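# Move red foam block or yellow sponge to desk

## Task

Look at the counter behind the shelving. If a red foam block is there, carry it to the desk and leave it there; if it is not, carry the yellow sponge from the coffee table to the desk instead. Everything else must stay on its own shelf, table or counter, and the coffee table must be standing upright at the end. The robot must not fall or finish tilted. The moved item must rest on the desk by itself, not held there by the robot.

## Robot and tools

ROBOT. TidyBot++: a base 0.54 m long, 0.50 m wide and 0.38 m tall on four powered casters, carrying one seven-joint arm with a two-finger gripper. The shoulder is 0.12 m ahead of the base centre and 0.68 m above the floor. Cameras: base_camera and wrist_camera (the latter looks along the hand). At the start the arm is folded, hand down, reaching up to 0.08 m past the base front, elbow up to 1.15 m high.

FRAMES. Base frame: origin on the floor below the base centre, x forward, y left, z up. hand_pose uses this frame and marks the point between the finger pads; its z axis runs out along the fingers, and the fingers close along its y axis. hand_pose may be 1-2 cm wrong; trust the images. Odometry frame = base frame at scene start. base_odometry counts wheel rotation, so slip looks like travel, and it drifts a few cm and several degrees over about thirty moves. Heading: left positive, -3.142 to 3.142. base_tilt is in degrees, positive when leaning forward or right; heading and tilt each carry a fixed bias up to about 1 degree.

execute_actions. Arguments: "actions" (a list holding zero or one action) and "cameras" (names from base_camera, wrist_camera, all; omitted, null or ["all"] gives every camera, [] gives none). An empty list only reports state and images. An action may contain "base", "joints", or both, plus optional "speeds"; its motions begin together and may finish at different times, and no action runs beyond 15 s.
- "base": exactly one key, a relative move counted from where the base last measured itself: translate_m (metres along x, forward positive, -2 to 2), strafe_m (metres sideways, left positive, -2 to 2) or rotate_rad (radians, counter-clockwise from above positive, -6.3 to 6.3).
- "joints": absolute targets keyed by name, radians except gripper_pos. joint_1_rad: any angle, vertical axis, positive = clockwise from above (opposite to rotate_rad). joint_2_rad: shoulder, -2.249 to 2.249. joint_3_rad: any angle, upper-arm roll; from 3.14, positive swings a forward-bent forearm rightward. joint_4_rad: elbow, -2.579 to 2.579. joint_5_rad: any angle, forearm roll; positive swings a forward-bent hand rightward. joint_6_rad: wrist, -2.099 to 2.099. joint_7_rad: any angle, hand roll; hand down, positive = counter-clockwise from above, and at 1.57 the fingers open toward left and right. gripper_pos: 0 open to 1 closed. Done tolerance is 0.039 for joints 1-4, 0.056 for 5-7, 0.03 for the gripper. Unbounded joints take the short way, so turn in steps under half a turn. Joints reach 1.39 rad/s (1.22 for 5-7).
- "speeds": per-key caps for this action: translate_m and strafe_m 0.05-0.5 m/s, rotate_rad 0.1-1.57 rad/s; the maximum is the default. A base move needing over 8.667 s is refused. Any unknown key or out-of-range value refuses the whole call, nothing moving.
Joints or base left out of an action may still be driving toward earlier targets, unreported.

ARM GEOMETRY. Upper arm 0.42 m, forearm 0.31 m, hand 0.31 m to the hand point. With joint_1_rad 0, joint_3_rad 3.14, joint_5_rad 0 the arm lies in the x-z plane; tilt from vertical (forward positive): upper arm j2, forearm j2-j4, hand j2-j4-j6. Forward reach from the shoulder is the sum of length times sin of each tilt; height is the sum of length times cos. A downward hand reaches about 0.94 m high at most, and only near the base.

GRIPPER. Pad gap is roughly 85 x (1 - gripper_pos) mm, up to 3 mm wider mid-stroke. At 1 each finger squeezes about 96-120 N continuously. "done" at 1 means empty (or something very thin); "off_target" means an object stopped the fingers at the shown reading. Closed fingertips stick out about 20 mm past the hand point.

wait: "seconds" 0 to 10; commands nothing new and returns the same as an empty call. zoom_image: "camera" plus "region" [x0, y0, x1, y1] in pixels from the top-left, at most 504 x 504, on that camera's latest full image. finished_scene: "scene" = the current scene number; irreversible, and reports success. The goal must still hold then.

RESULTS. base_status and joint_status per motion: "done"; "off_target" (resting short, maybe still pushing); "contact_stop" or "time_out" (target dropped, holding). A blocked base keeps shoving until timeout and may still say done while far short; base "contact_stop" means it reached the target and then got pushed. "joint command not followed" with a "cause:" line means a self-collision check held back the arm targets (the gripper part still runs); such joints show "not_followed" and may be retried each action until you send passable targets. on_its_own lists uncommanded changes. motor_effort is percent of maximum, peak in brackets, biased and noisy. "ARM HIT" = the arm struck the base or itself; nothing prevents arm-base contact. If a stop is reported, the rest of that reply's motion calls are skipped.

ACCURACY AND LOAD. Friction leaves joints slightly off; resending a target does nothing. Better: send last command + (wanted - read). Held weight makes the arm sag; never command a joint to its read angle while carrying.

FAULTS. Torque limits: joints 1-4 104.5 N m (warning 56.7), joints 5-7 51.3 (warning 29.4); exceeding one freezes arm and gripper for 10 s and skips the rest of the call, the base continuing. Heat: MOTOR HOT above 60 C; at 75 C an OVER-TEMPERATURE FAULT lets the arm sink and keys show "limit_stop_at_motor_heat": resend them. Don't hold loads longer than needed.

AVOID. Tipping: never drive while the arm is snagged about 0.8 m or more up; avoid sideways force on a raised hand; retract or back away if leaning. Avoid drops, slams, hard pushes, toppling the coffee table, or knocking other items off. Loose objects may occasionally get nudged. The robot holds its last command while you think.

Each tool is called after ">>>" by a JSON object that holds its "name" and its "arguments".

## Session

>>> {"name": "execute_actions", "arguments": {"actions": []}}

Scene clock: 0.00 s.
base_odometry: x=+0.000 y=+0.000 heading=+0.000 (m, m, rad; odometry frame)
base_tilt: forward=-0.4 right=+0.6 (deg)
base_status: not commanded
joint_positions: joint_1_rad=-0.055 joint_2_rad=-0.329 joint_3_rad=+3.141 joint_4_rad=-2.556 joint_5_rad=+0.020 joint_6_rad=-0.838 joint_7_rad=+1.609 gripper_pos=+0.000
joint_status: not commanded
motor_effort: joint_1_rad=+0 joint_2_rad=-1 joint_3_rad=+1 joint_4_rad=+14 joint_5_rad=+0 joint_6_rad=+1 joint_7_rad=+0 (%)
hand_pose: x=+0.2558 y=+0.0043 z=+0.5778 quat_wxyz=(+0.007, +0.998, +0.053, +0.038) (m; base frame)
pictures: base_camera, wrist_camera
Images, in order (width x height): base_camera 644x364, wrist_camera 644x476.

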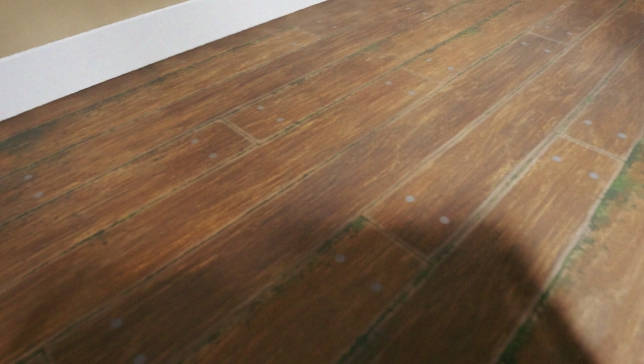

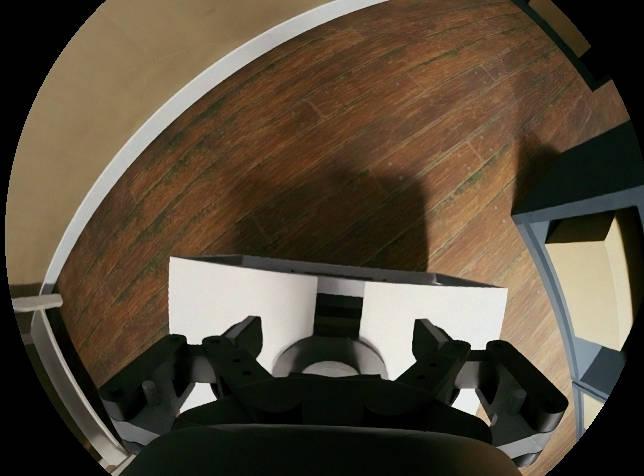

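>>> {"name": "execute_actions", "arguments": {"actions": [{"base":{"rotate_rad":-0.8},"joints":{"joint_1_rad":0.015,"joint_2_rad":-0.3,"joint_4_rad":-1.5,"joint_6_rad":-1.94,"joint_7_rad":1.55,"joint_5_rad":0,"joint_3_rad":3.14}}]}}

Scene clock: 3.50 s.
base_odometry: x=+0.000 y=+0.000 heading=-0.799 (m, m, rad; odometry frame)
base_tilt: forward=-0.4 right=+0.6 (deg)
base_status: done
joint_positions: joint_1_rad=-0.004 joint_2_rad=-0.314 joint_3_rad=+3.141 joint_4_rad=-1.523 joint_5_rad=+0.020 joint_6_rad=-1.921 joint_7_rad=+1.578 gripper_pos=+0.000
joint_status: all done
motor_effort: joint_1_rad=-1(1) joint_2_rad=-5(6) joint_3_rad=+1(1) joint_4_rad=+16(17) joint_5_rad=-1(0) joint_6_rad=+2(1) joint_7_rad=+0(0) (%)
hand_pose: x=+0.2866 y=-0.0037 z=+0.8819 quat_wxyz=(+0.009, +1.000, +0.002, +0.005) (m; base frame)
pictures: base_camera, wrist_camera
Images, in order (width x height): base_camera 644x364, wrist_camera 644x476.

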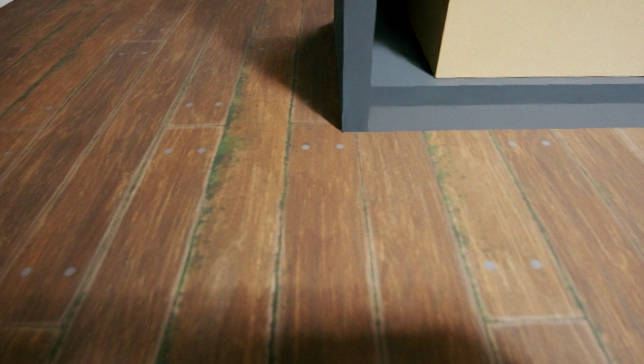

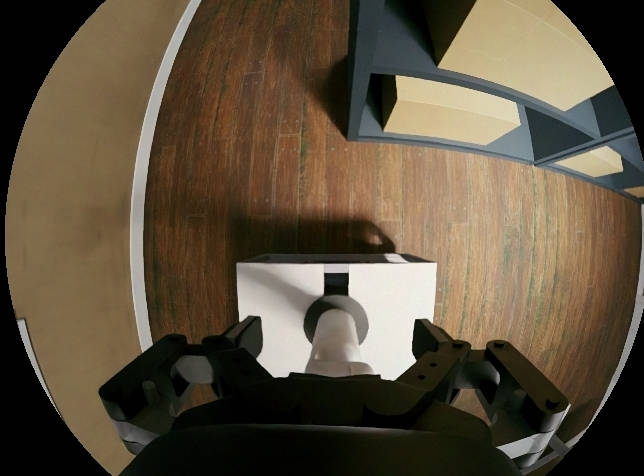

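>>> {"name": "execute_actions", "arguments": {"actions": [{"base":{"strafe_m":0.43}}]}}

>>> {"name": "execute_actions", "arguments": {"actions": [{"base":{"translate_m":1.45},"joints":{"joint_1_rad":1.3}}]}}

Scene clock: 10.53 s.
base_odometry: x=+0.309 y=+0.299 heading=-0.800 (m, m, rad; odometry frame)
base_tilt: forward=-0.4 right=+0.5 (deg)
base_status: done
joint_positions: joint_1_rad=-0.002 joint_2_rad=-0.312 joint_3_rad=+3.140 joint_4_rad=-1.523 joint_5_rad=+0.020 joint_6_rad=-1.921 joint_7_rad=+1.578 gripper_pos=+0.000
joint_status: not commanded
motor_effort: joint_1_rad=-1(0) joint_2_rad=-5(6) joint_3_rad=+0(2) joint_4_rad=+16(16) joint_5_rad=-1(1) joint_6_rad=+1(1) joint_7_rad=+0(0) (%)
hand_pose: x=+0.2868 y=-0.0037 z=+0.8817 quat_wxyz=(+0.009, +1.000, +0.002, +0.005) (m; base frame)
pictures: base_camera, wrist_camera
Images, in order (width x height): base_camera 644x364, wrist_camera 644x476.

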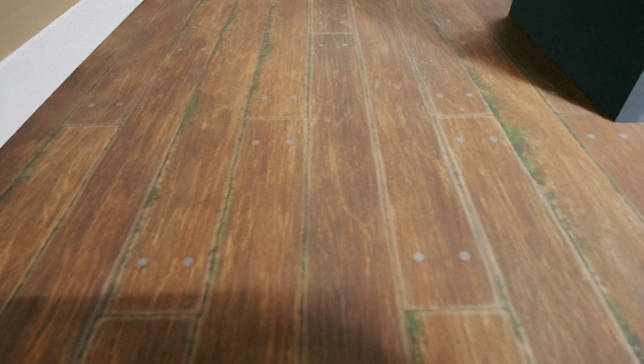

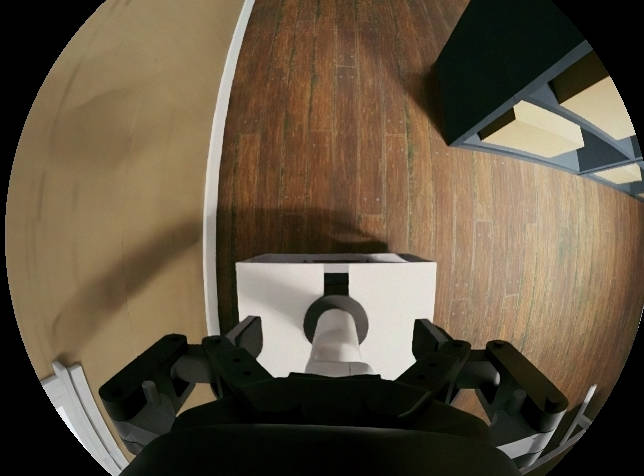

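Scene clock: 14.80 s.
base_odometry: x=+1.320 y=-0.740 heading=-0.800 (m, m, rad; odometry frame)
base_tilt: forward=-0.4 right=+0.5 (deg)
base_status: done
joint_positions: joint_1_rad=+1.284 joint_2_rad=-0.306 joint_3_rad=+3.140 joint_4_rad=-1.523 joint_5_rad=+0.020 joint_6_rad=-1.922 joint_7_rad=+1.578 gripper_pos=+0.000
joint_status: all done
motor_effort: joint_1_rad=+0(0) joint_2_rad=-6(7) joint_3_rad=+0(2) joint_4_rad=+16(16) joint_5_rad=-1(0) joint_6_rad=+0(2) joint_7_rad=+0(0) (%)
hand_pose: x=+0.1630 y=-0.1629 z=+0.8807 quat_wxyz=(+0.008, +0.801, -0.598, -0.005) (m; base frame)
pictures: base_camera, wrist_camera
Images, in order (width x height): base_camera 644x364, wrist_camera 644x476.

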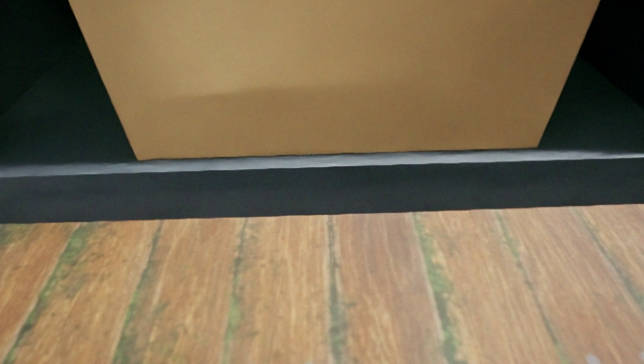

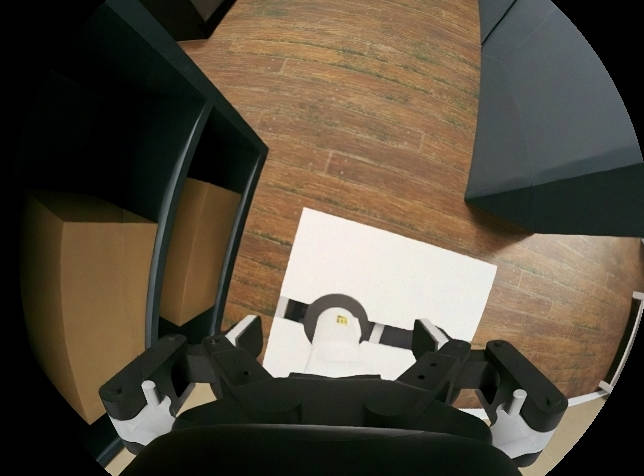

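>>> {"name": "execute_actions", "arguments": {"actions": [{"base":{"translate_m":0.07},"joints":{"joint_6_rad":-0.9}}], "cameras": ["wrist_camera"]}}

Scene clock: 18.60 s.
base_odometry: x=+1.369 y=-0.790 heading=-0.800 (m, m, rad; odometry frame)
base_tilt: forward=-0.3 right=+0.6 (deg)
base_status: done
joint_positions: joint_1_rad=+1.284 joint_2_rad=-0.304 joint_3_rad=+3.139 joint_4_rad=-1.519 joint_5_rad=+0.020 joint_6_rad=-0.898 joint_7_rad=+1.578 gripper_pos=+0.000
joint_status: all done
motor_effort: joint_1_rad=-1(0) joint_2_rad=-11(11) joint_3_rad=+1(2) joint_4_rad=+21(21) joint_5_rad=+0(0) joint_6_rad=+9(9) joint_7_rad=+0(0) (%)
hand_pose: x=+0.2401 y=-0.4182 z=+1.0321 quat_wxyz=(+0.303, +0.701, -0.517, +0.387) (m; base frame)
pictures: wrist_camera
Images, in order (width x height): wrist_camera 644x476.

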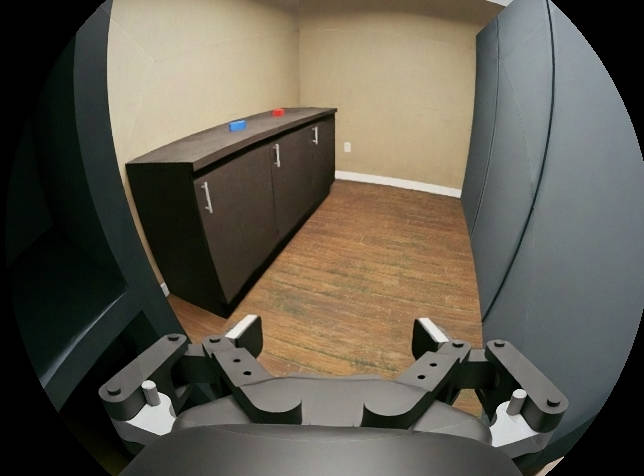

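>>> {"name": "execute_actions", "arguments": {"actions": [{"base":{"strafe_m":-2.0}}], "cameras": ["wrist_camera"]}}

>>> {"name": "execute_actions", "arguments": {"actions": [{"base":{"translate_m":0.2},"joints":{"joint_1_rad":-0.015}}]}}

Scene clock: 25.50 s.
base_odometry: x=-0.064 y=-2.185 heading=-0.799 (m, m, rad; odometry frame)
base_tilt: forward=-0.4 right=+0.6 (deg)
base_status: done
joint_positions: joint_1_rad=+1.284 joint_2_rad=-0.297 joint_3_rad=+3.139 joint_4_rad=-1.519 joint_5_rad=+0.020 joint_6_rad=-0.898 joint_7_rad=+1.578 gripper_pos=+0.000
joint_status: not commanded
motor_effort: joint_1_rad=-1(0) joint_2_rad=-10(13) joint_3_rad=+1(2) joint_4_rad=+20(21) joint_5_rad=+0(0) joint_6_rad=+9(9) joint_7_rad=+0(0) (%)
hand_pose: x=+0.2407 y=-0.4203 z=+1.0294 quat_wxyz=(+0.302, +0.702, -0.518, +0.385) (m; base frame)
pictures: wrist_camera
Images, in order (width x height): wrist_camera 644x476.

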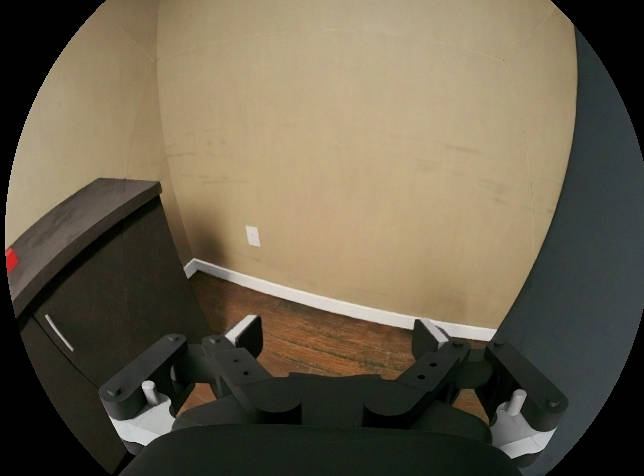

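Scene clock: 28.07 s.
base_odometry: x=+0.076 y=-2.329 heading=-0.799 (m, m, rad; odometry frame)
base_tilt: forward=-0.4 right=+0.6 (deg)
base_status: done
joint_positions: joint_1_rad=+0.000 joint_2_rad=-0.296 joint_3_rad=+3.140 joint_4_rad=-1.519 joint_5_rad=+0.020 joint_6_rad=-0.898 joint_7_rad=+1.578 gripper_pos=+0.000
joint_status: all done
motor_effort: joint_1_rad=-1(1) joint_2_rad=-11(13) joint_3_rad=+1(2) joint_4_rad=+20(21) joint_5_rad=+0(1) joint_6_rad=+9(9) joint_7_rad=+0(0) (%)
hand_pose: x=+0.5571 y=-0.0025 z=+1.0287 quat_wxyz=(+0.011, +0.873, +0.005, +0.488) (m; base frame)
pictures: base_camera, wrist_camera
Images, in order (width x height): base_camera 644x364, wrist_camera 644x476.

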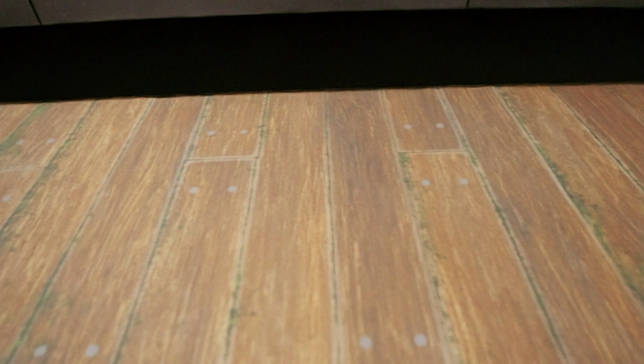

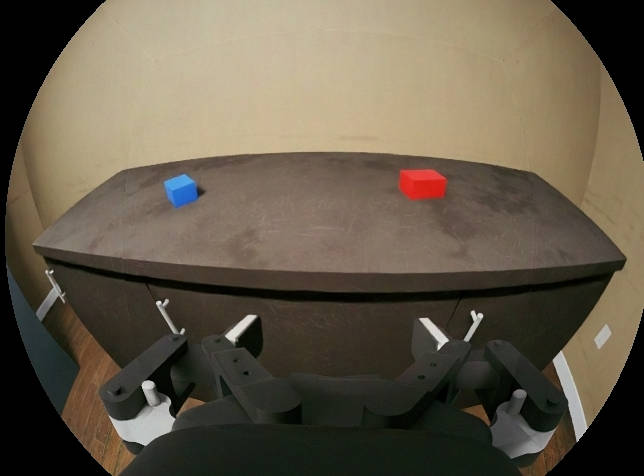

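>>> {"name": "execute_actions", "arguments": {"actions": [{"base":{"translate_m":0.38},"joints":{"joint_2_rad":-0.1,"joint_4_rad":-0.9,"joint_6_rad":-1.6}}]}}

Scene clock: 34.77 s.
base_odometry: x=+0.341 y=-2.602 heading=-0.800 (m, m, rad; odometry frame)
base_tilt: forward=-0.4 right=+0.5 (deg)
base_status: done
joint_positions: joint_1_rad=+0.000 joint_2_rad=-0.095 joint_3_rad=+3.140 joint_4_rad=-0.926 joint_5_rad=+0.020 joint_6_rad=-1.579 joint_7_rad=+1.578 gripper_pos=+0.000
joint_status: all done
motor_effort: joint_1_rad=+0(1) joint_2_rad=-15(16) joint_3_rad=+1(2) joint_4_rad=+16(21) joint_5_rad=-1(0) joint_6_rad=+7(9) joint_7_rad=+0(0) (%)
hand_pose: x=+0.5192 y=-0.0040 z=+1.0808 quat_wxyz=(+0.010, +0.934, +0.000, +0.357) (m; base frame)
pictures: base_camera, wrist_camera
Images, in order (width x height): base_camera 644x364, wrist_camera 644x476.

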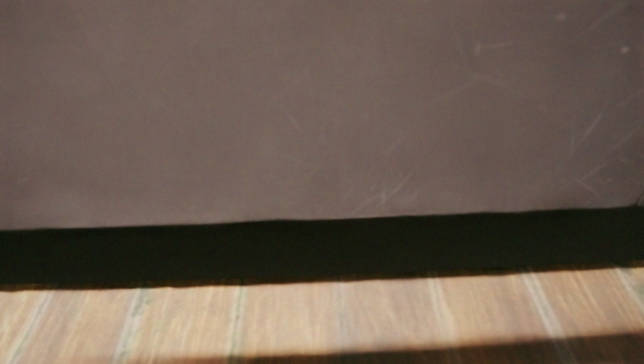

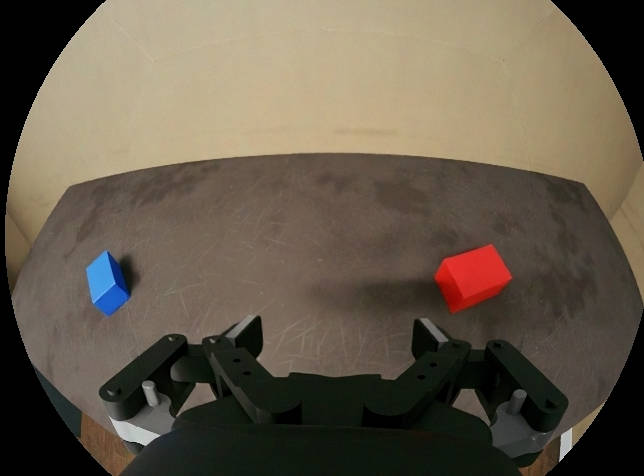

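>>> {"name": "execute_actions", "arguments": {"actions": [{"base":{"translate_m":0.07},"joints":{"joint_2_rad":0.05,"joint_5_rad":0.865,"joint_6_rad":-1.67,"joint_7_rad":0.41}}], "cameras": ["base_camera"]}}

>>> {"name": "execute_actions", "arguments": {"actions": [{"joints":{"joint_2_rad":0.265}}], "cameras": ["wrist_camera"]}}

Scene clock: 42.97 s.
base_odometry: x=+0.389 y=-2.653 heading=-0.800 (m, m, rad; odometry frame)
base_tilt: forward=-0.4 right=+0.6 (deg)
base_status: done
joint_positions: joint_1_rad=-0.003 joint_2_rad=+0.046 joint_3_rad=+3.140 joint_4_rad=-0.922 joint_5_rad=+0.849 joint_6_rad=-1.649 joint_7_rad=+0.414 gripper_pos=+0.000
joint_status: all done
motor_effort: joint_1_rad=-1(1) joint_2_rad=-20(24) joint_3_rad=+0(2) joint_4_rad=+16(17) joint_5_rad=+5(4) joint_6_rad=+5(8) joint_7_rad=+0(1) (%)
hand_pose: x=+0.4946 y=-0.2298 z=+1.0975 quat_wxyz=(+0.195, +0.663, -0.595, +0.411) (m; base frame)
pictures: base_camera
Images, in order (width x height): base_camera 644x364.

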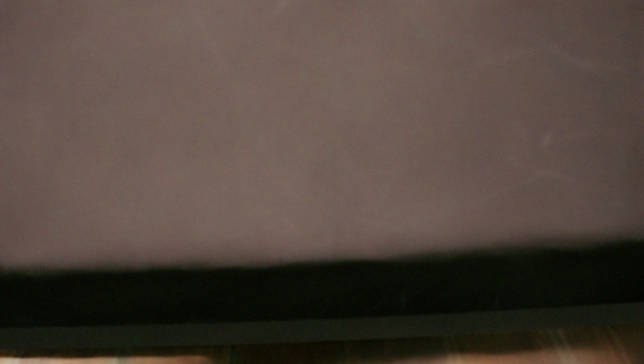

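Scene clock: 44.57 s.
base_odometry: x=+0.389 y=-2.652 heading=-0.800 (m, m, rad; odometry frame)
base_tilt: forward=-0.4 right=+0.6 (deg)
base_status: not commanded
joint_positions: joint_1_rad=-0.003 joint_2_rad=+0.270 joint_3_rad=+3.140 joint_4_rad=-0.919 joint_5_rad=+0.849 joint_6_rad=-1.650 joint_7_rad=+0.414 gripper_pos=+0.000
joint_status: all done
motor_effort: joint_1_rad=+0(0) joint_2_rad=-28(33) joint_3_rad=+1(2) joint_4_rad=+17(18) joint_5_rad=+6(6) joint_6_rad=+4(5) joint_7_rad=+0(1) (%)
hand_pose: x=+0.5776 y=-0.2295 z=+1.0048 quat_wxyz=(+0.260, +0.704, -0.569, +0.335) (m; base frame)
pictures: wrist_camera
Images, in order (width x height): wrist_camera 644x476.

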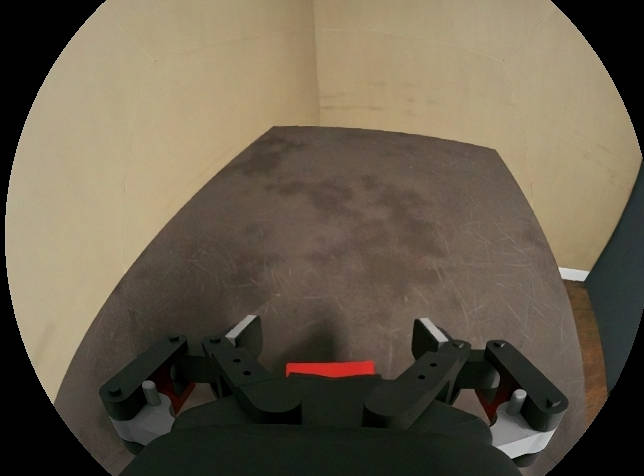

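>>> {"name": "execute_actions", "arguments": {"actions": [{"base":{"strafe_m":0.05},"joints":{"joint_2_rad":0.23,"joint_4_rad":-1.085,"joint_6_rad":-1.56,"joint_7_rad":0.33}}], "cameras": ["wrist_camera"]}}

Scene clock: 48.03 s.
base_odometry: x=+0.426 y=-2.618 heading=-0.800 (m, m, rad; odometry frame)
base_tilt: forward=-0.4 right=+0.6 (deg)
base_status: done
joint_positions: joint_1_rad=-0.012 joint_2_rad=+0.243 joint_3_rad=+3.140 joint_4_rad=-1.063 joint_5_rad=+0.849 joint_6_rad=-1.580 joint_7_rad=+0.357 gripper_pos=+0.000
joint_status: all done
motor_effort: joint_1_rad=+0(4) joint_2_rad=-28(30) joint_3_rad=+1(3) joint_4_rad=+17(17) joint_5_rad=+6(7) joint_6_rad=+3(4) joint_7_rad=+0(0) (%)
hand_pose: x=+0.5778 y=-0.2262 z=+0.9731 quat_wxyz=(+0.266, +0.714, -0.557, +0.330) (m; base frame)
pictures: wrist_camera
Images, in order (width x height): wrist_camera 644x476.

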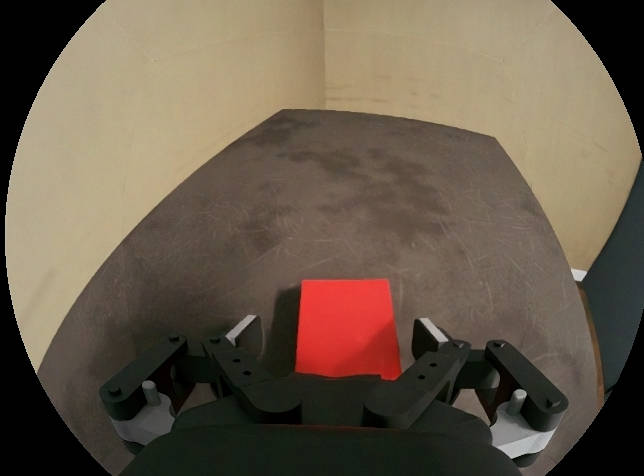

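>>> {"name": "execute_actions", "arguments": {"actions": [{"joints":{"joint_2_rad":0.188,"joint_4_rad":-1.23,"joint_6_rad":-1.49,"joint_7_rad":0.24}}], "cameras": ["wrist_camera"]}}

Scene clock: 52.80 s.
base_odometry: x=+0.426 y=-2.618 heading=-0.800 (m, m, rad; odometry frame)
base_tilt: forward=-0.4 right=+0.6 (deg)
base_status: not commanded
joint_positions: joint_1_rad=-0.012 joint_2_rad=+0.201 joint_3_rad=+3.140 joint_4_rad=-1.207 joint_5_rad=+0.849 joint_6_rad=-1.511 joint_7_rad=+0.266 gripper_pos=+0.000
joint_status: all done
motor_effort: joint_1_rad=-1(0) joint_2_rad=-27(29) joint_3_rad=+1(1) joint_4_rad=+18(18) joint_5_rad=+6(6) joint_6_rad=+2(3) joint_7_rad=+0(1) (%)
hand_pose: x=+0.5682 y=-0.2258 z=+0.9450 quat_wxyz=(+0.263, +0.711, -0.562, +0.332) (m; base frame)
pictures: wrist_camera
Images, in order (width x height): wrist_camera 644x476.

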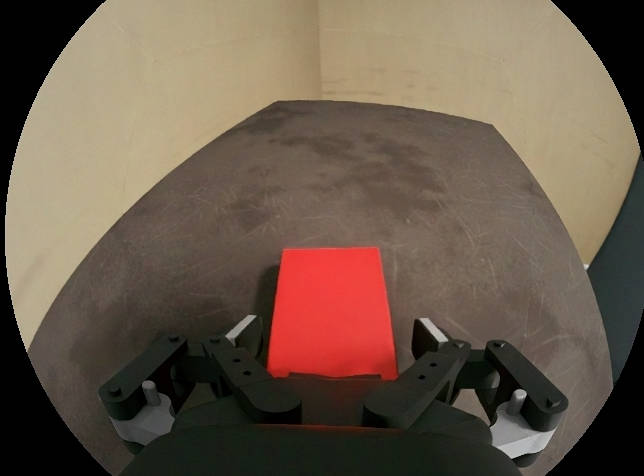

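>>> {"name": "execute_actions", "arguments": {"actions": [{"base":{"strafe_m":0.015},"joints":{"joint_2_rad":0.228,"joint_7_rad":0.22}}], "cameras": ["wrist_camera"]}}

>>> {"name": "execute_actions", "arguments": {"actions": [{"joints":{"gripper_pos":1}}], "cameras": ["wrist_camera"]}}

Scene clock: 56.07 s.
base_odometry: x=+0.437 y=-2.607 heading=-0.800 (m, m, rad; odometry frame)
base_tilt: forward=-0.3 right=+0.5 (deg)
base_status: done
joint_positions: joint_1_rad=-0.017 joint_2_rad=+0.224 joint_3_rad=+3.139 joint_4_rad=-1.208 joint_5_rad=+0.849 joint_6_rad=-1.510 joint_7_rad=+0.246 gripper_pos=+0.000
joint_status: all done
motor_effort: joint_1_rad=-1(2) joint_2_rad=-29(29) joint_3_rad=+2(3) joint_4_rad=+18(18) joint_5_rad=+6(7) joint_6_rad=+2(3) joint_7_rad=+0(1) (%)
hand_pose: x=+0.5753 y=-0.2234 z=+0.9347 quat_wxyz=(+0.265, +0.711, -0.564, +0.327) (m; base frame)
pictures: wrist_camera
Images, in order (width x height): wrist_camera 644x476.

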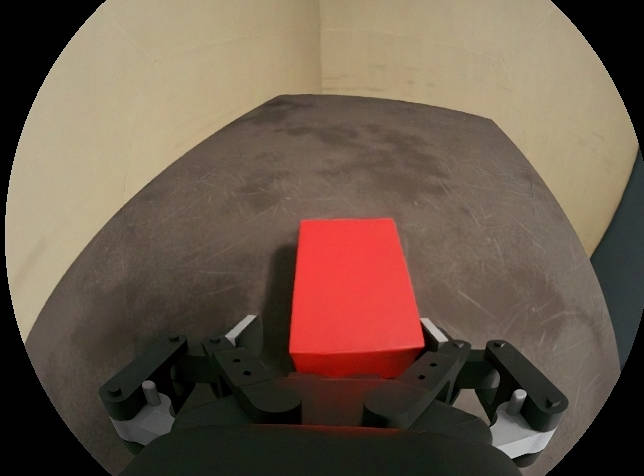

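Scene clock: 57.17 s.
base_odometry: x=+0.437 y=-2.607 heading=-0.800 (m, m, rad; odometry frame)
base_tilt: forward=-0.4 right=+0.5 (deg)
base_status: not commanded
joint_positions: joint_1_rad=-0.017 joint_2_rad=+0.222 joint_3_rad=+3.139 joint_4_rad=-1.209 joint_5_rad=+0.851 joint_6_rad=-1.509 joint_7_rad=+0.246 gripper_pos=+0.388
joint_status: gripper_pos off_target (ended at +0.388, target +1.000)
motor_effort: joint_1_rad=+0(1) joint_2_rad=-27(29) joint_3_rad=+1(2) joint_4_rad=+17(18) joint_5_rad=+5(6) joint_6_rad=+2(3) joint_7_rad=+0(0) (%)
hand_pose: x=+0.5751 y=-0.2237 z=+0.9356 quat_wxyz=(+0.265, +0.710, -0.563, +0.329) (m; base frame)
pictures: wrist_camera
Images, in order (width x height): wrist_camera 644x476.

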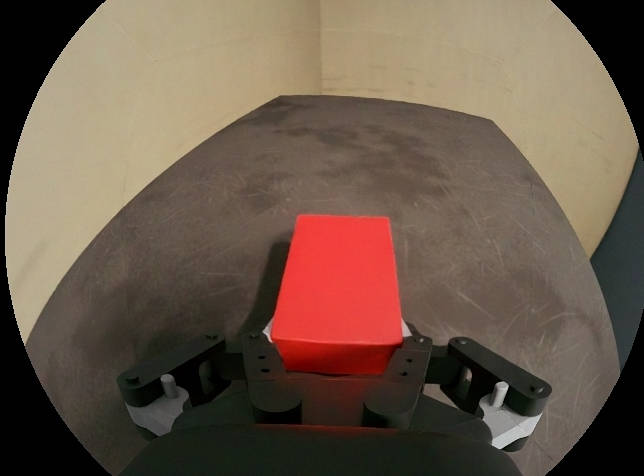

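>>> {"name": "execute_actions", "arguments": {"actions": [{"joints":{"joint_2_rad":-0.2}}], "cameras": []}}

>>> {"name": "execute_actions", "arguments": {"actions": [{"base":{"translate_m":-0.65},"joints":{"joint_1_rad":-1.57,"joint_2_rad":-0.6,"joint_4_rad":-1.5,"joint_5_rad":-0.02,"joint_6_rad":-1.37,"joint_7_rad":1.59}}]}}

Scene clock: 63.33 s.
base_odometry: x=+0.437 y=-2.607 heading=-0.800 (m, m, rad; odometry frame)
base_tilt: forward=-0.4 right=+0.5 (deg)
base_status: not commanded
joint_positions: joint_1_rad=-0.017 joint_2_rad=-0.204 joint_3_rad=+3.139 joint_4_rad=-1.213 joint_5_rad=+0.851 joint_6_rad=-1.509 joint_7_rad=+0.246 gripper_pos=+0.388
joint_status: all done
motor_effort: joint_1_rad=-1(0) joint_2_rad=-11(31) joint_3_rad=+0(2) joint_4_rad=+17(19) joint_5_rad=+5(6) joint_6_rad=+6(7) joint_7_rad=+0(0) (%)
hand_pose: x=+0.4300 y=-0.2261 z=+1.0980 quat_wxyz=(+0.139, +0.627, -0.607, +0.468) (m; base frame)
pictures: none
No camera images: the call's "cameras" was empty. Leave "cameras" out to get every camera's image.

Scene clock: 66.10 s.
base_odometry: x=-0.016 y=-2.140 heading=-0.800 (m, m, rad; odometry frame)
base_tilt: forward=-0.4 right=+0.5 (deg)
base_status: done
joint_positions: joint_1_rad=-1.554 joint_2_rad=-0.588 joint_3_rad=+3.137 joint_4_rad=-1.474 joint_5_rad=+0.013 joint_6_rad=-1.394 joint_7_rad=+1.565 gripper_pos=+0.388
joint_status: all done
motor_effort: joint_1_rad=+0(1) joint_2_rad=+4(14) joint_3_rad=+1(2) joint_4_rad=+18(18) joint_5_rad=-1(5) joint_6_rad=+8(8) joint_7_rad=+0(1) (%)
hand_pose: x=+0.1238 y=+0.2461 z=+1.0281 quat_wxyz=(-0.289, +0.649, +0.636, +0.302) (m; base frame)
pictures: base_camera, wrist_camera
Images, in order (width x height): base_camera 644x364, wrist_camera 644x476.

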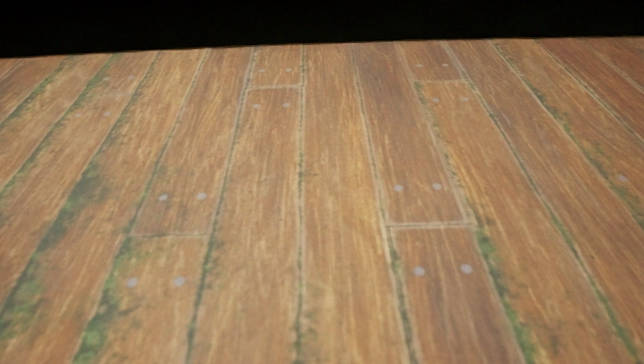

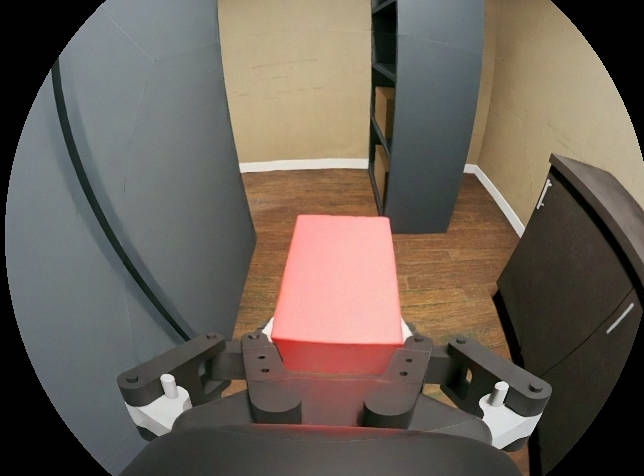

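>>> {"name": "execute_actions", "arguments": {"actions": [{"base":{"strafe_m":1.92}}]}}

Scene clock: 72.37 s.
base_odometry: x=+1.362 y=-0.803 heading=-0.800 (m, m, rad; odometry frame)
base_tilt: forward=-0.3 right=+0.5 (deg)
base_status: done
joint_positions: joint_1_rad=-1.554 joint_2_rad=-0.596 joint_3_rad=+3.137 joint_4_rad=-1.478 joint_5_rad=+0.012 joint_6_rad=-1.390 joint_7_rad=+1.565 gripper_pos=+0.388
joint_status: not commanded
motor_effort: joint_1_rad=-1(1) joint_2_rad=+5(7) joint_3_rad=+0(2) joint_4_rad=+18(18) joint_5_rad=+0(0) joint_6_rad=+8(9) joint_7_rad=+0(0) (%)
hand_pose: x=+0.1235 y=+0.2444 z=+1.0287 quat_wxyz=(-0.292, +0.648, +0.635, +0.303) (m; base frame)
pictures: base_camera, wrist_camera
Images, in order (width x height): base_camera 644x364, wrist_camera 644x476.

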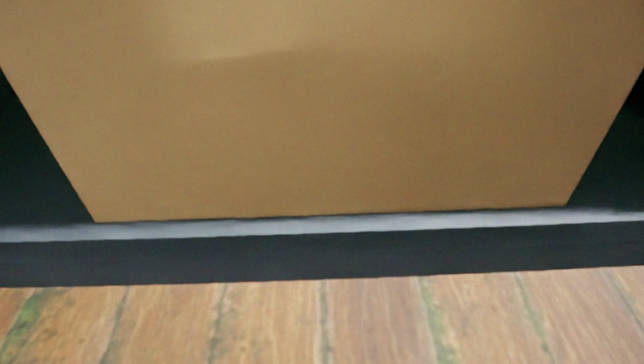

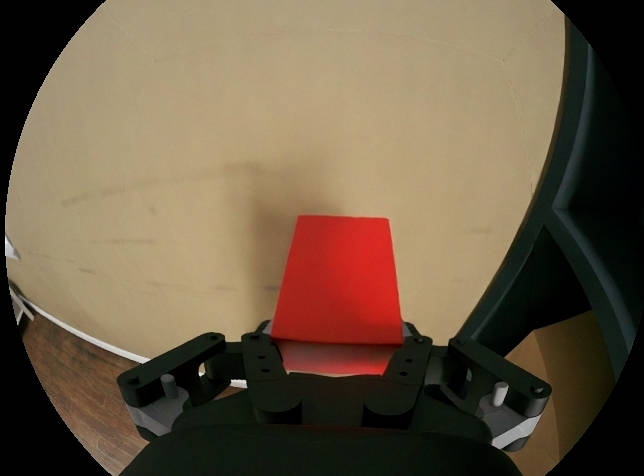

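>>> {"name": "execute_actions", "arguments": {"actions": [{"base":{"translate_m":-1.7},"joints":{"joint_1_rad":-3.16}}]}}

Scene clock: 79.20 s.
base_odometry: x=+0.178 y=+0.418 heading=-0.800 (m, m, rad; odometry frame)
base_tilt: forward=-0.4 right=+0.5 (deg)
base_status: done
joint_positions: joint_1_rad=-3.144 joint_2_rad=-0.594 joint_3_rad=+3.138 joint_4_rad=-1.480 joint_5_rad=+0.012 joint_6_rad=-1.388 joint_7_rad=+1.565 gripper_pos=+0.388
joint_status: all done
motor_effort: joint_1_rad=+0(0) joint_2_rad=+4(6) joint_3_rad=+1(2) joint_4_rad=+18(18) joint_5_rad=+0(2) joint_6_rad=+8(8) joint_7_rad=+0(0) (%)
hand_pose: x=-0.1262 y=+0.0004 z=+1.0280 quat_wxyz=(-0.420, +0.001, +0.907, +0.004) (m; base frame)
pictures: base_camera, wrist_camera
Images, in order (width x height): base_camera 644x364, wrist_camera 644x476.

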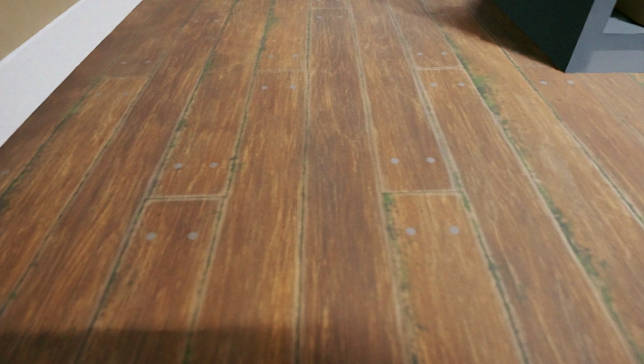

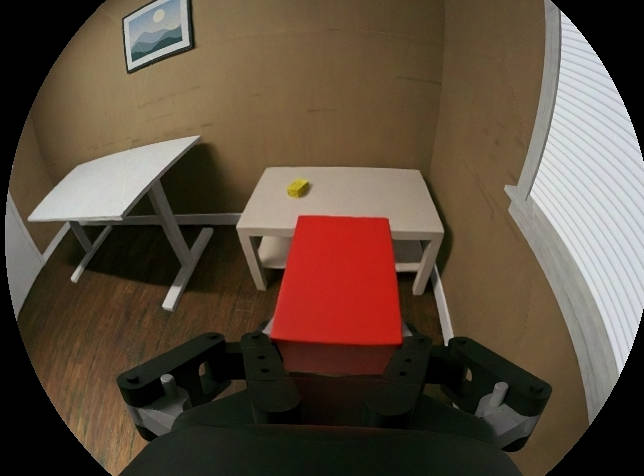

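>>> {"name": "execute_actions", "arguments": {"actions": [{"base":{"strafe_m":-1.3},"joints":{"joint_2_rad":0.0,"joint_6_rad":-0.75}}], "cameras": ["wrist_camera"]}}

>>> {"name": "execute_actions", "arguments": {"actions": [{"base":{"translate_m":-0.3},"joints":{"joint_2_rad":0.315,"joint_6_rad":-0.44}}], "cameras": ["wrist_camera"]}}

Scene clock: 85.17 s.
base_odometry: x=-0.756 y=-0.487 heading=-0.801 (m, m, rad; odometry frame)
base_tilt: forward=-0.4 right=+0.6 (deg)
base_status: done
joint_positions: joint_1_rad=-3.151 joint_2_rad=+0.005 joint_3_rad=+3.139 joint_4_rad=-1.482 joint_5_rad=+0.011 joint_6_rad=-0.771 joint_7_rad=+1.565 gripper_pos=+0.388
joint_status: all done
motor_effort: joint_1_rad=+0(1) joint_2_rad=-24(27) joint_3_rad=+0(1) joint_4_rad=+22(22) joint_5_rad=+0(1) joint_6_rad=+8(9) joint_7_rad=+0(0) (%)
hand_pose: x=-0.4371 y=-0.0056 z=+0.9312 quat_wxyz=(-0.427, -0.005, +0.904, +0.001) (m; base frame)
pictures: wrist_camera
Images, in order (width x height): wrist_camera 644x476.

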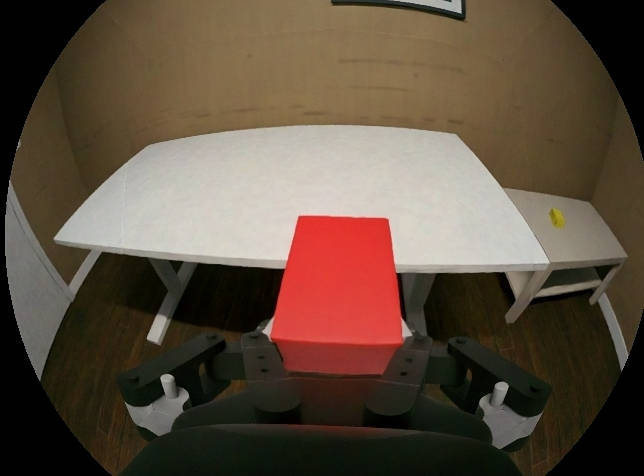

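Scene clock: 87.07 s.
base_odometry: x=-0.965 y=-0.271 heading=-0.800 (m, m, rad; odometry frame)
base_tilt: forward=-0.4 right=+0.5 (deg)
base_status: done
joint_positions: joint_1_rad=-3.151 joint_2_rad=+0.328 joint_3_rad=+3.139 joint_4_rad=-1.484 joint_5_rad=+0.011 joint_6_rad=-0.460 joint_7_rad=+1.565 gripper_pos=+0.388
joint_status: all done
motor_effort: joint_1_rad=-1(2) joint_2_rad=-37(43) joint_3_rad=+0(0) joint_4_rad=+21(22) joint_5_rad=+0(1) joint_6_rad=+8(9) joint_7_rad=+0(0) (%)
hand_pose: x=-0.5595 y=-0.0077 z=+0.8039 quat_wxyz=(-0.421, -0.006, +0.907, +0.000) (m; base frame)
pictures: wrist_camera
Images, in order (width x height): wrist_camera 644x476.

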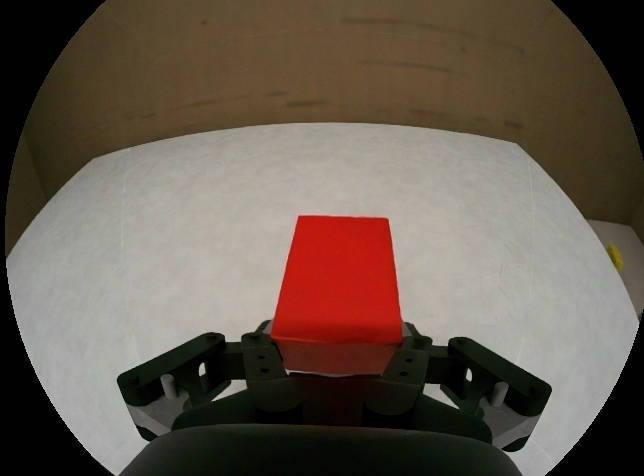

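>>> {"name": "execute_actions", "arguments": {"actions": [{"joints":{"joint_2_rad":0.42,"joint_6_rad":-0.345}}], "cameras": ["wrist_camera"]}}

Scene clock: 89.63 s.
base_odometry: x=-0.965 y=-0.271 heading=-0.800 (m, m, rad; odometry frame)
base_tilt: forward=-0.4 right=+0.6 (deg)
base_status: not commanded
joint_positions: joint_1_rad=-3.151 joint_2_rad=+0.426 joint_3_rad=+3.139 joint_4_rad=-1.485 joint_5_rad=+0.011 joint_6_rad=-0.367 joint_7_rad=+1.565 gripper_pos=+0.388
joint_status: all done
motor_effort: joint_1_rad=+0(0) joint_2_rad=-39(44) joint_3_rad=+0(1) joint_4_rad=+20(22) joint_5_rad=-1(1) joint_6_rad=+9(8) joint_7_rad=+0(0) (%)
hand_pose: x=-0.5879 y=-0.0083 z=+0.7578 quat_wxyz=(-0.419, -0.006, +0.908, +0.000) (m; base frame)
pictures: wrist_camera
Images, in order (width x height): wrist_camera 644x476.

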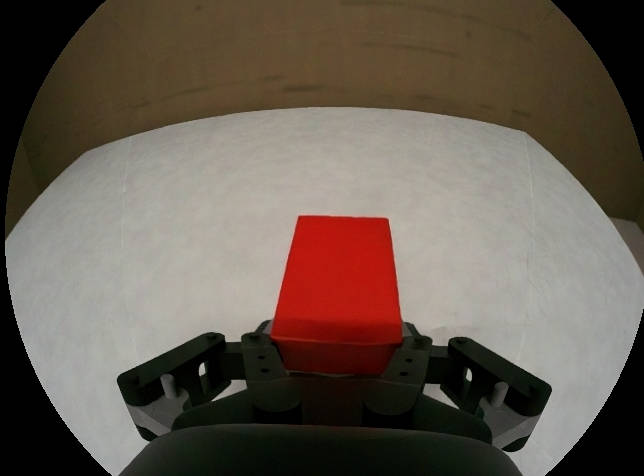

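>>> {"name": "execute_actions", "arguments": {"actions": [{"joints":{"joint_2_rad":0.46,"joint_6_rad":-0.32}}], "cameras": ["wrist_camera"]}}

Scene clock: 92.73 s.
base_odometry: x=-0.965 y=-0.271 heading=-0.800 (m, m, rad; odometry frame)
base_tilt: forward=-0.4 right=+0.6 (deg)
base_status: not commanded
joint_positions: joint_1_rad=-3.151 joint_2_rad=+0.452 joint_3_rad=+3.139 joint_4_rad=-1.485 joint_5_rad=+0.011 joint_6_rad=-0.336 joint_7_rad=+1.565 gripper_pos=+0.388
joint_status: all done
motor_effort: joint_1_rad=+0(0) joint_2_rad=-40(41) joint_3_rad=+1(1) joint_4_rad=+19(21) joint_5_rad=-1(1) joint_6_rad=+8(9) joint_7_rad=+0(0) (%)
hand_pose: x=-0.5959 y=-0.0085 z=+0.7469 quat_wxyz=(-0.421, -0.006, +0.907, +0.000) (m; base frame)
pictures: wrist_camera
Images, in order (width x height): wrist_camera 644x476.

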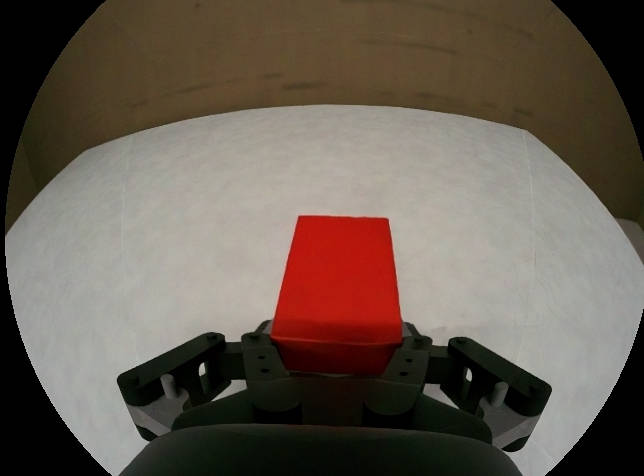

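>>> {"name": "execute_actions", "arguments": {"actions": [{"joints":{"joint_2_rad":0.475}}], "cameras": []}}

Scene clock: 94.70 s.
base_odometry: x=-0.965 y=-0.271 heading=-0.800 (m, m, rad; odometry frame)
base_tilt: forward=-0.4 right=+0.5 (deg)
base_status: not commanded
joint_positions: joint_1_rad=-3.151 joint_2_rad=+0.453 joint_3_rad=+3.139 joint_4_rad=-1.485 joint_5_rad=+0.011 joint_6_rad=-0.334 joint_7_rad=+1.565 gripper_pos=+0.388
joint_status: all done
motor_effort: joint_1_rad=+0(1) joint_2_rad=-38(39) joint_3_rad=+0(0) joint_4_rad=+19(19) joint_5_rad=-1(1) joint_6_rad=+7(7) joint_7_rad=+0(0) (%)
hand_pose: x=-0.5964 y=-0.0085 z=+0.7468 quat_wxyz=(-0.422, -0.006, +0.907, +0.000) (m; base frame)
pictures: none
No camera images: the call's "cameras" was empty. Leave "cameras" out to get every camera's image.

>>> {"name": "execute_actions", "arguments": {"actions": [{"joints":{"gripper_pos":0,"joint_2_rad":0.455}}], "cameras": []}}

>>> {"name": "execute_actions", "arguments": {"actions": [{"joints":{"joint_2_rad":0.2,"joint_6_rad":-0.55}}], "cameras": ["wrist_camera"]}}

Scene clock: 97.47 s.
base_odometry: x=-0.965 y=-0.271 heading=-0.800 (m, m, rad; odometry frame)
base_tilt: forward=-0.4 right=+0.6 (deg)
base_status: not commanded
joint_positions: joint_1_rad=-3.151 joint_2_rad=+0.453 joint_3_rad=+3.139 joint_4_rad=-1.485 joint_5_rad=+0.011 joint_6_rad=-0.334 joint_7_rad=+1.565 gripper_pos=+0.000
joint_status: all done
motor_effort: joint_1_rad=+0(1) joint_2_rad=-40(40) joint_3_rad=+0(0) joint_4_rad=+20(20) joint_5_rad=+0(1) joint_6_rad=+8(8) joint_7_rad=+0(0) (%)
hand_pose: x=-0.5964 y=-0.0085 z=+0.7469 quat_wxyz=(-0.422, -0.006, +0.907, +0.000) (m; base frame)
pictures: none
No camera images: the call's "cameras" was empty. Leave "cameras" out to get every camera's image.

Scene clock: 99.03 s.
base_odometry: x=-0.965 y=-0.271 heading=-0.800 (m, m, rad; odometry frame)
base_tilt: forward=-0.4 right=+0.5 (deg)
base_status: not commanded
joint_positions: joint_1_rad=-3.151 joint_2_rad=+0.196 joint_3_rad=+3.139 joint_4_rad=-1.485 joint_5_rad=+0.011 joint_6_rad=-0.529 joint_7_rad=+1.565 gripper_pos=+0.000
joint_status: all done
motor_effort: joint_1_rad=-1(1) joint_2_rad=-31(42) joint_3_rad=+1(0) joint_4_rad=+21(21) joint_5_rad=+0(1) joint_6_rad=+8(9) joint_7_rad=+1(1) (%)
hand_pose: x=-0.5252 y=-0.0072 z=+0.8747 quat_wxyz=(-0.450, -0.006, +0.893, +0.000) (m; base frame)
pictures: wrist_camera
Images, in order (width x height): wrist_camera 644x476.

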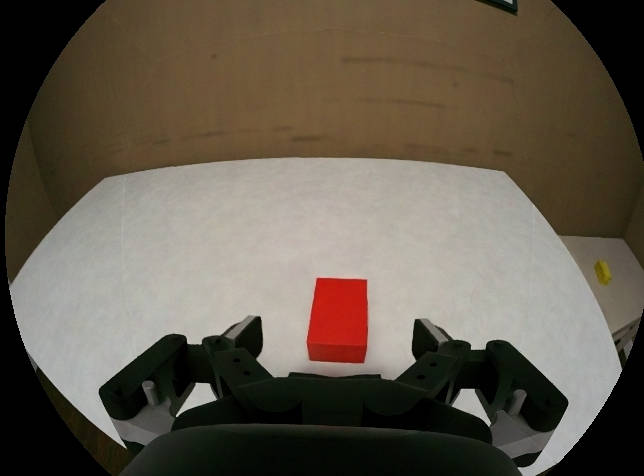

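>>> {"name": "finished_scene", "arguments": {"scene": 2}}

The scene is finished: the task was done.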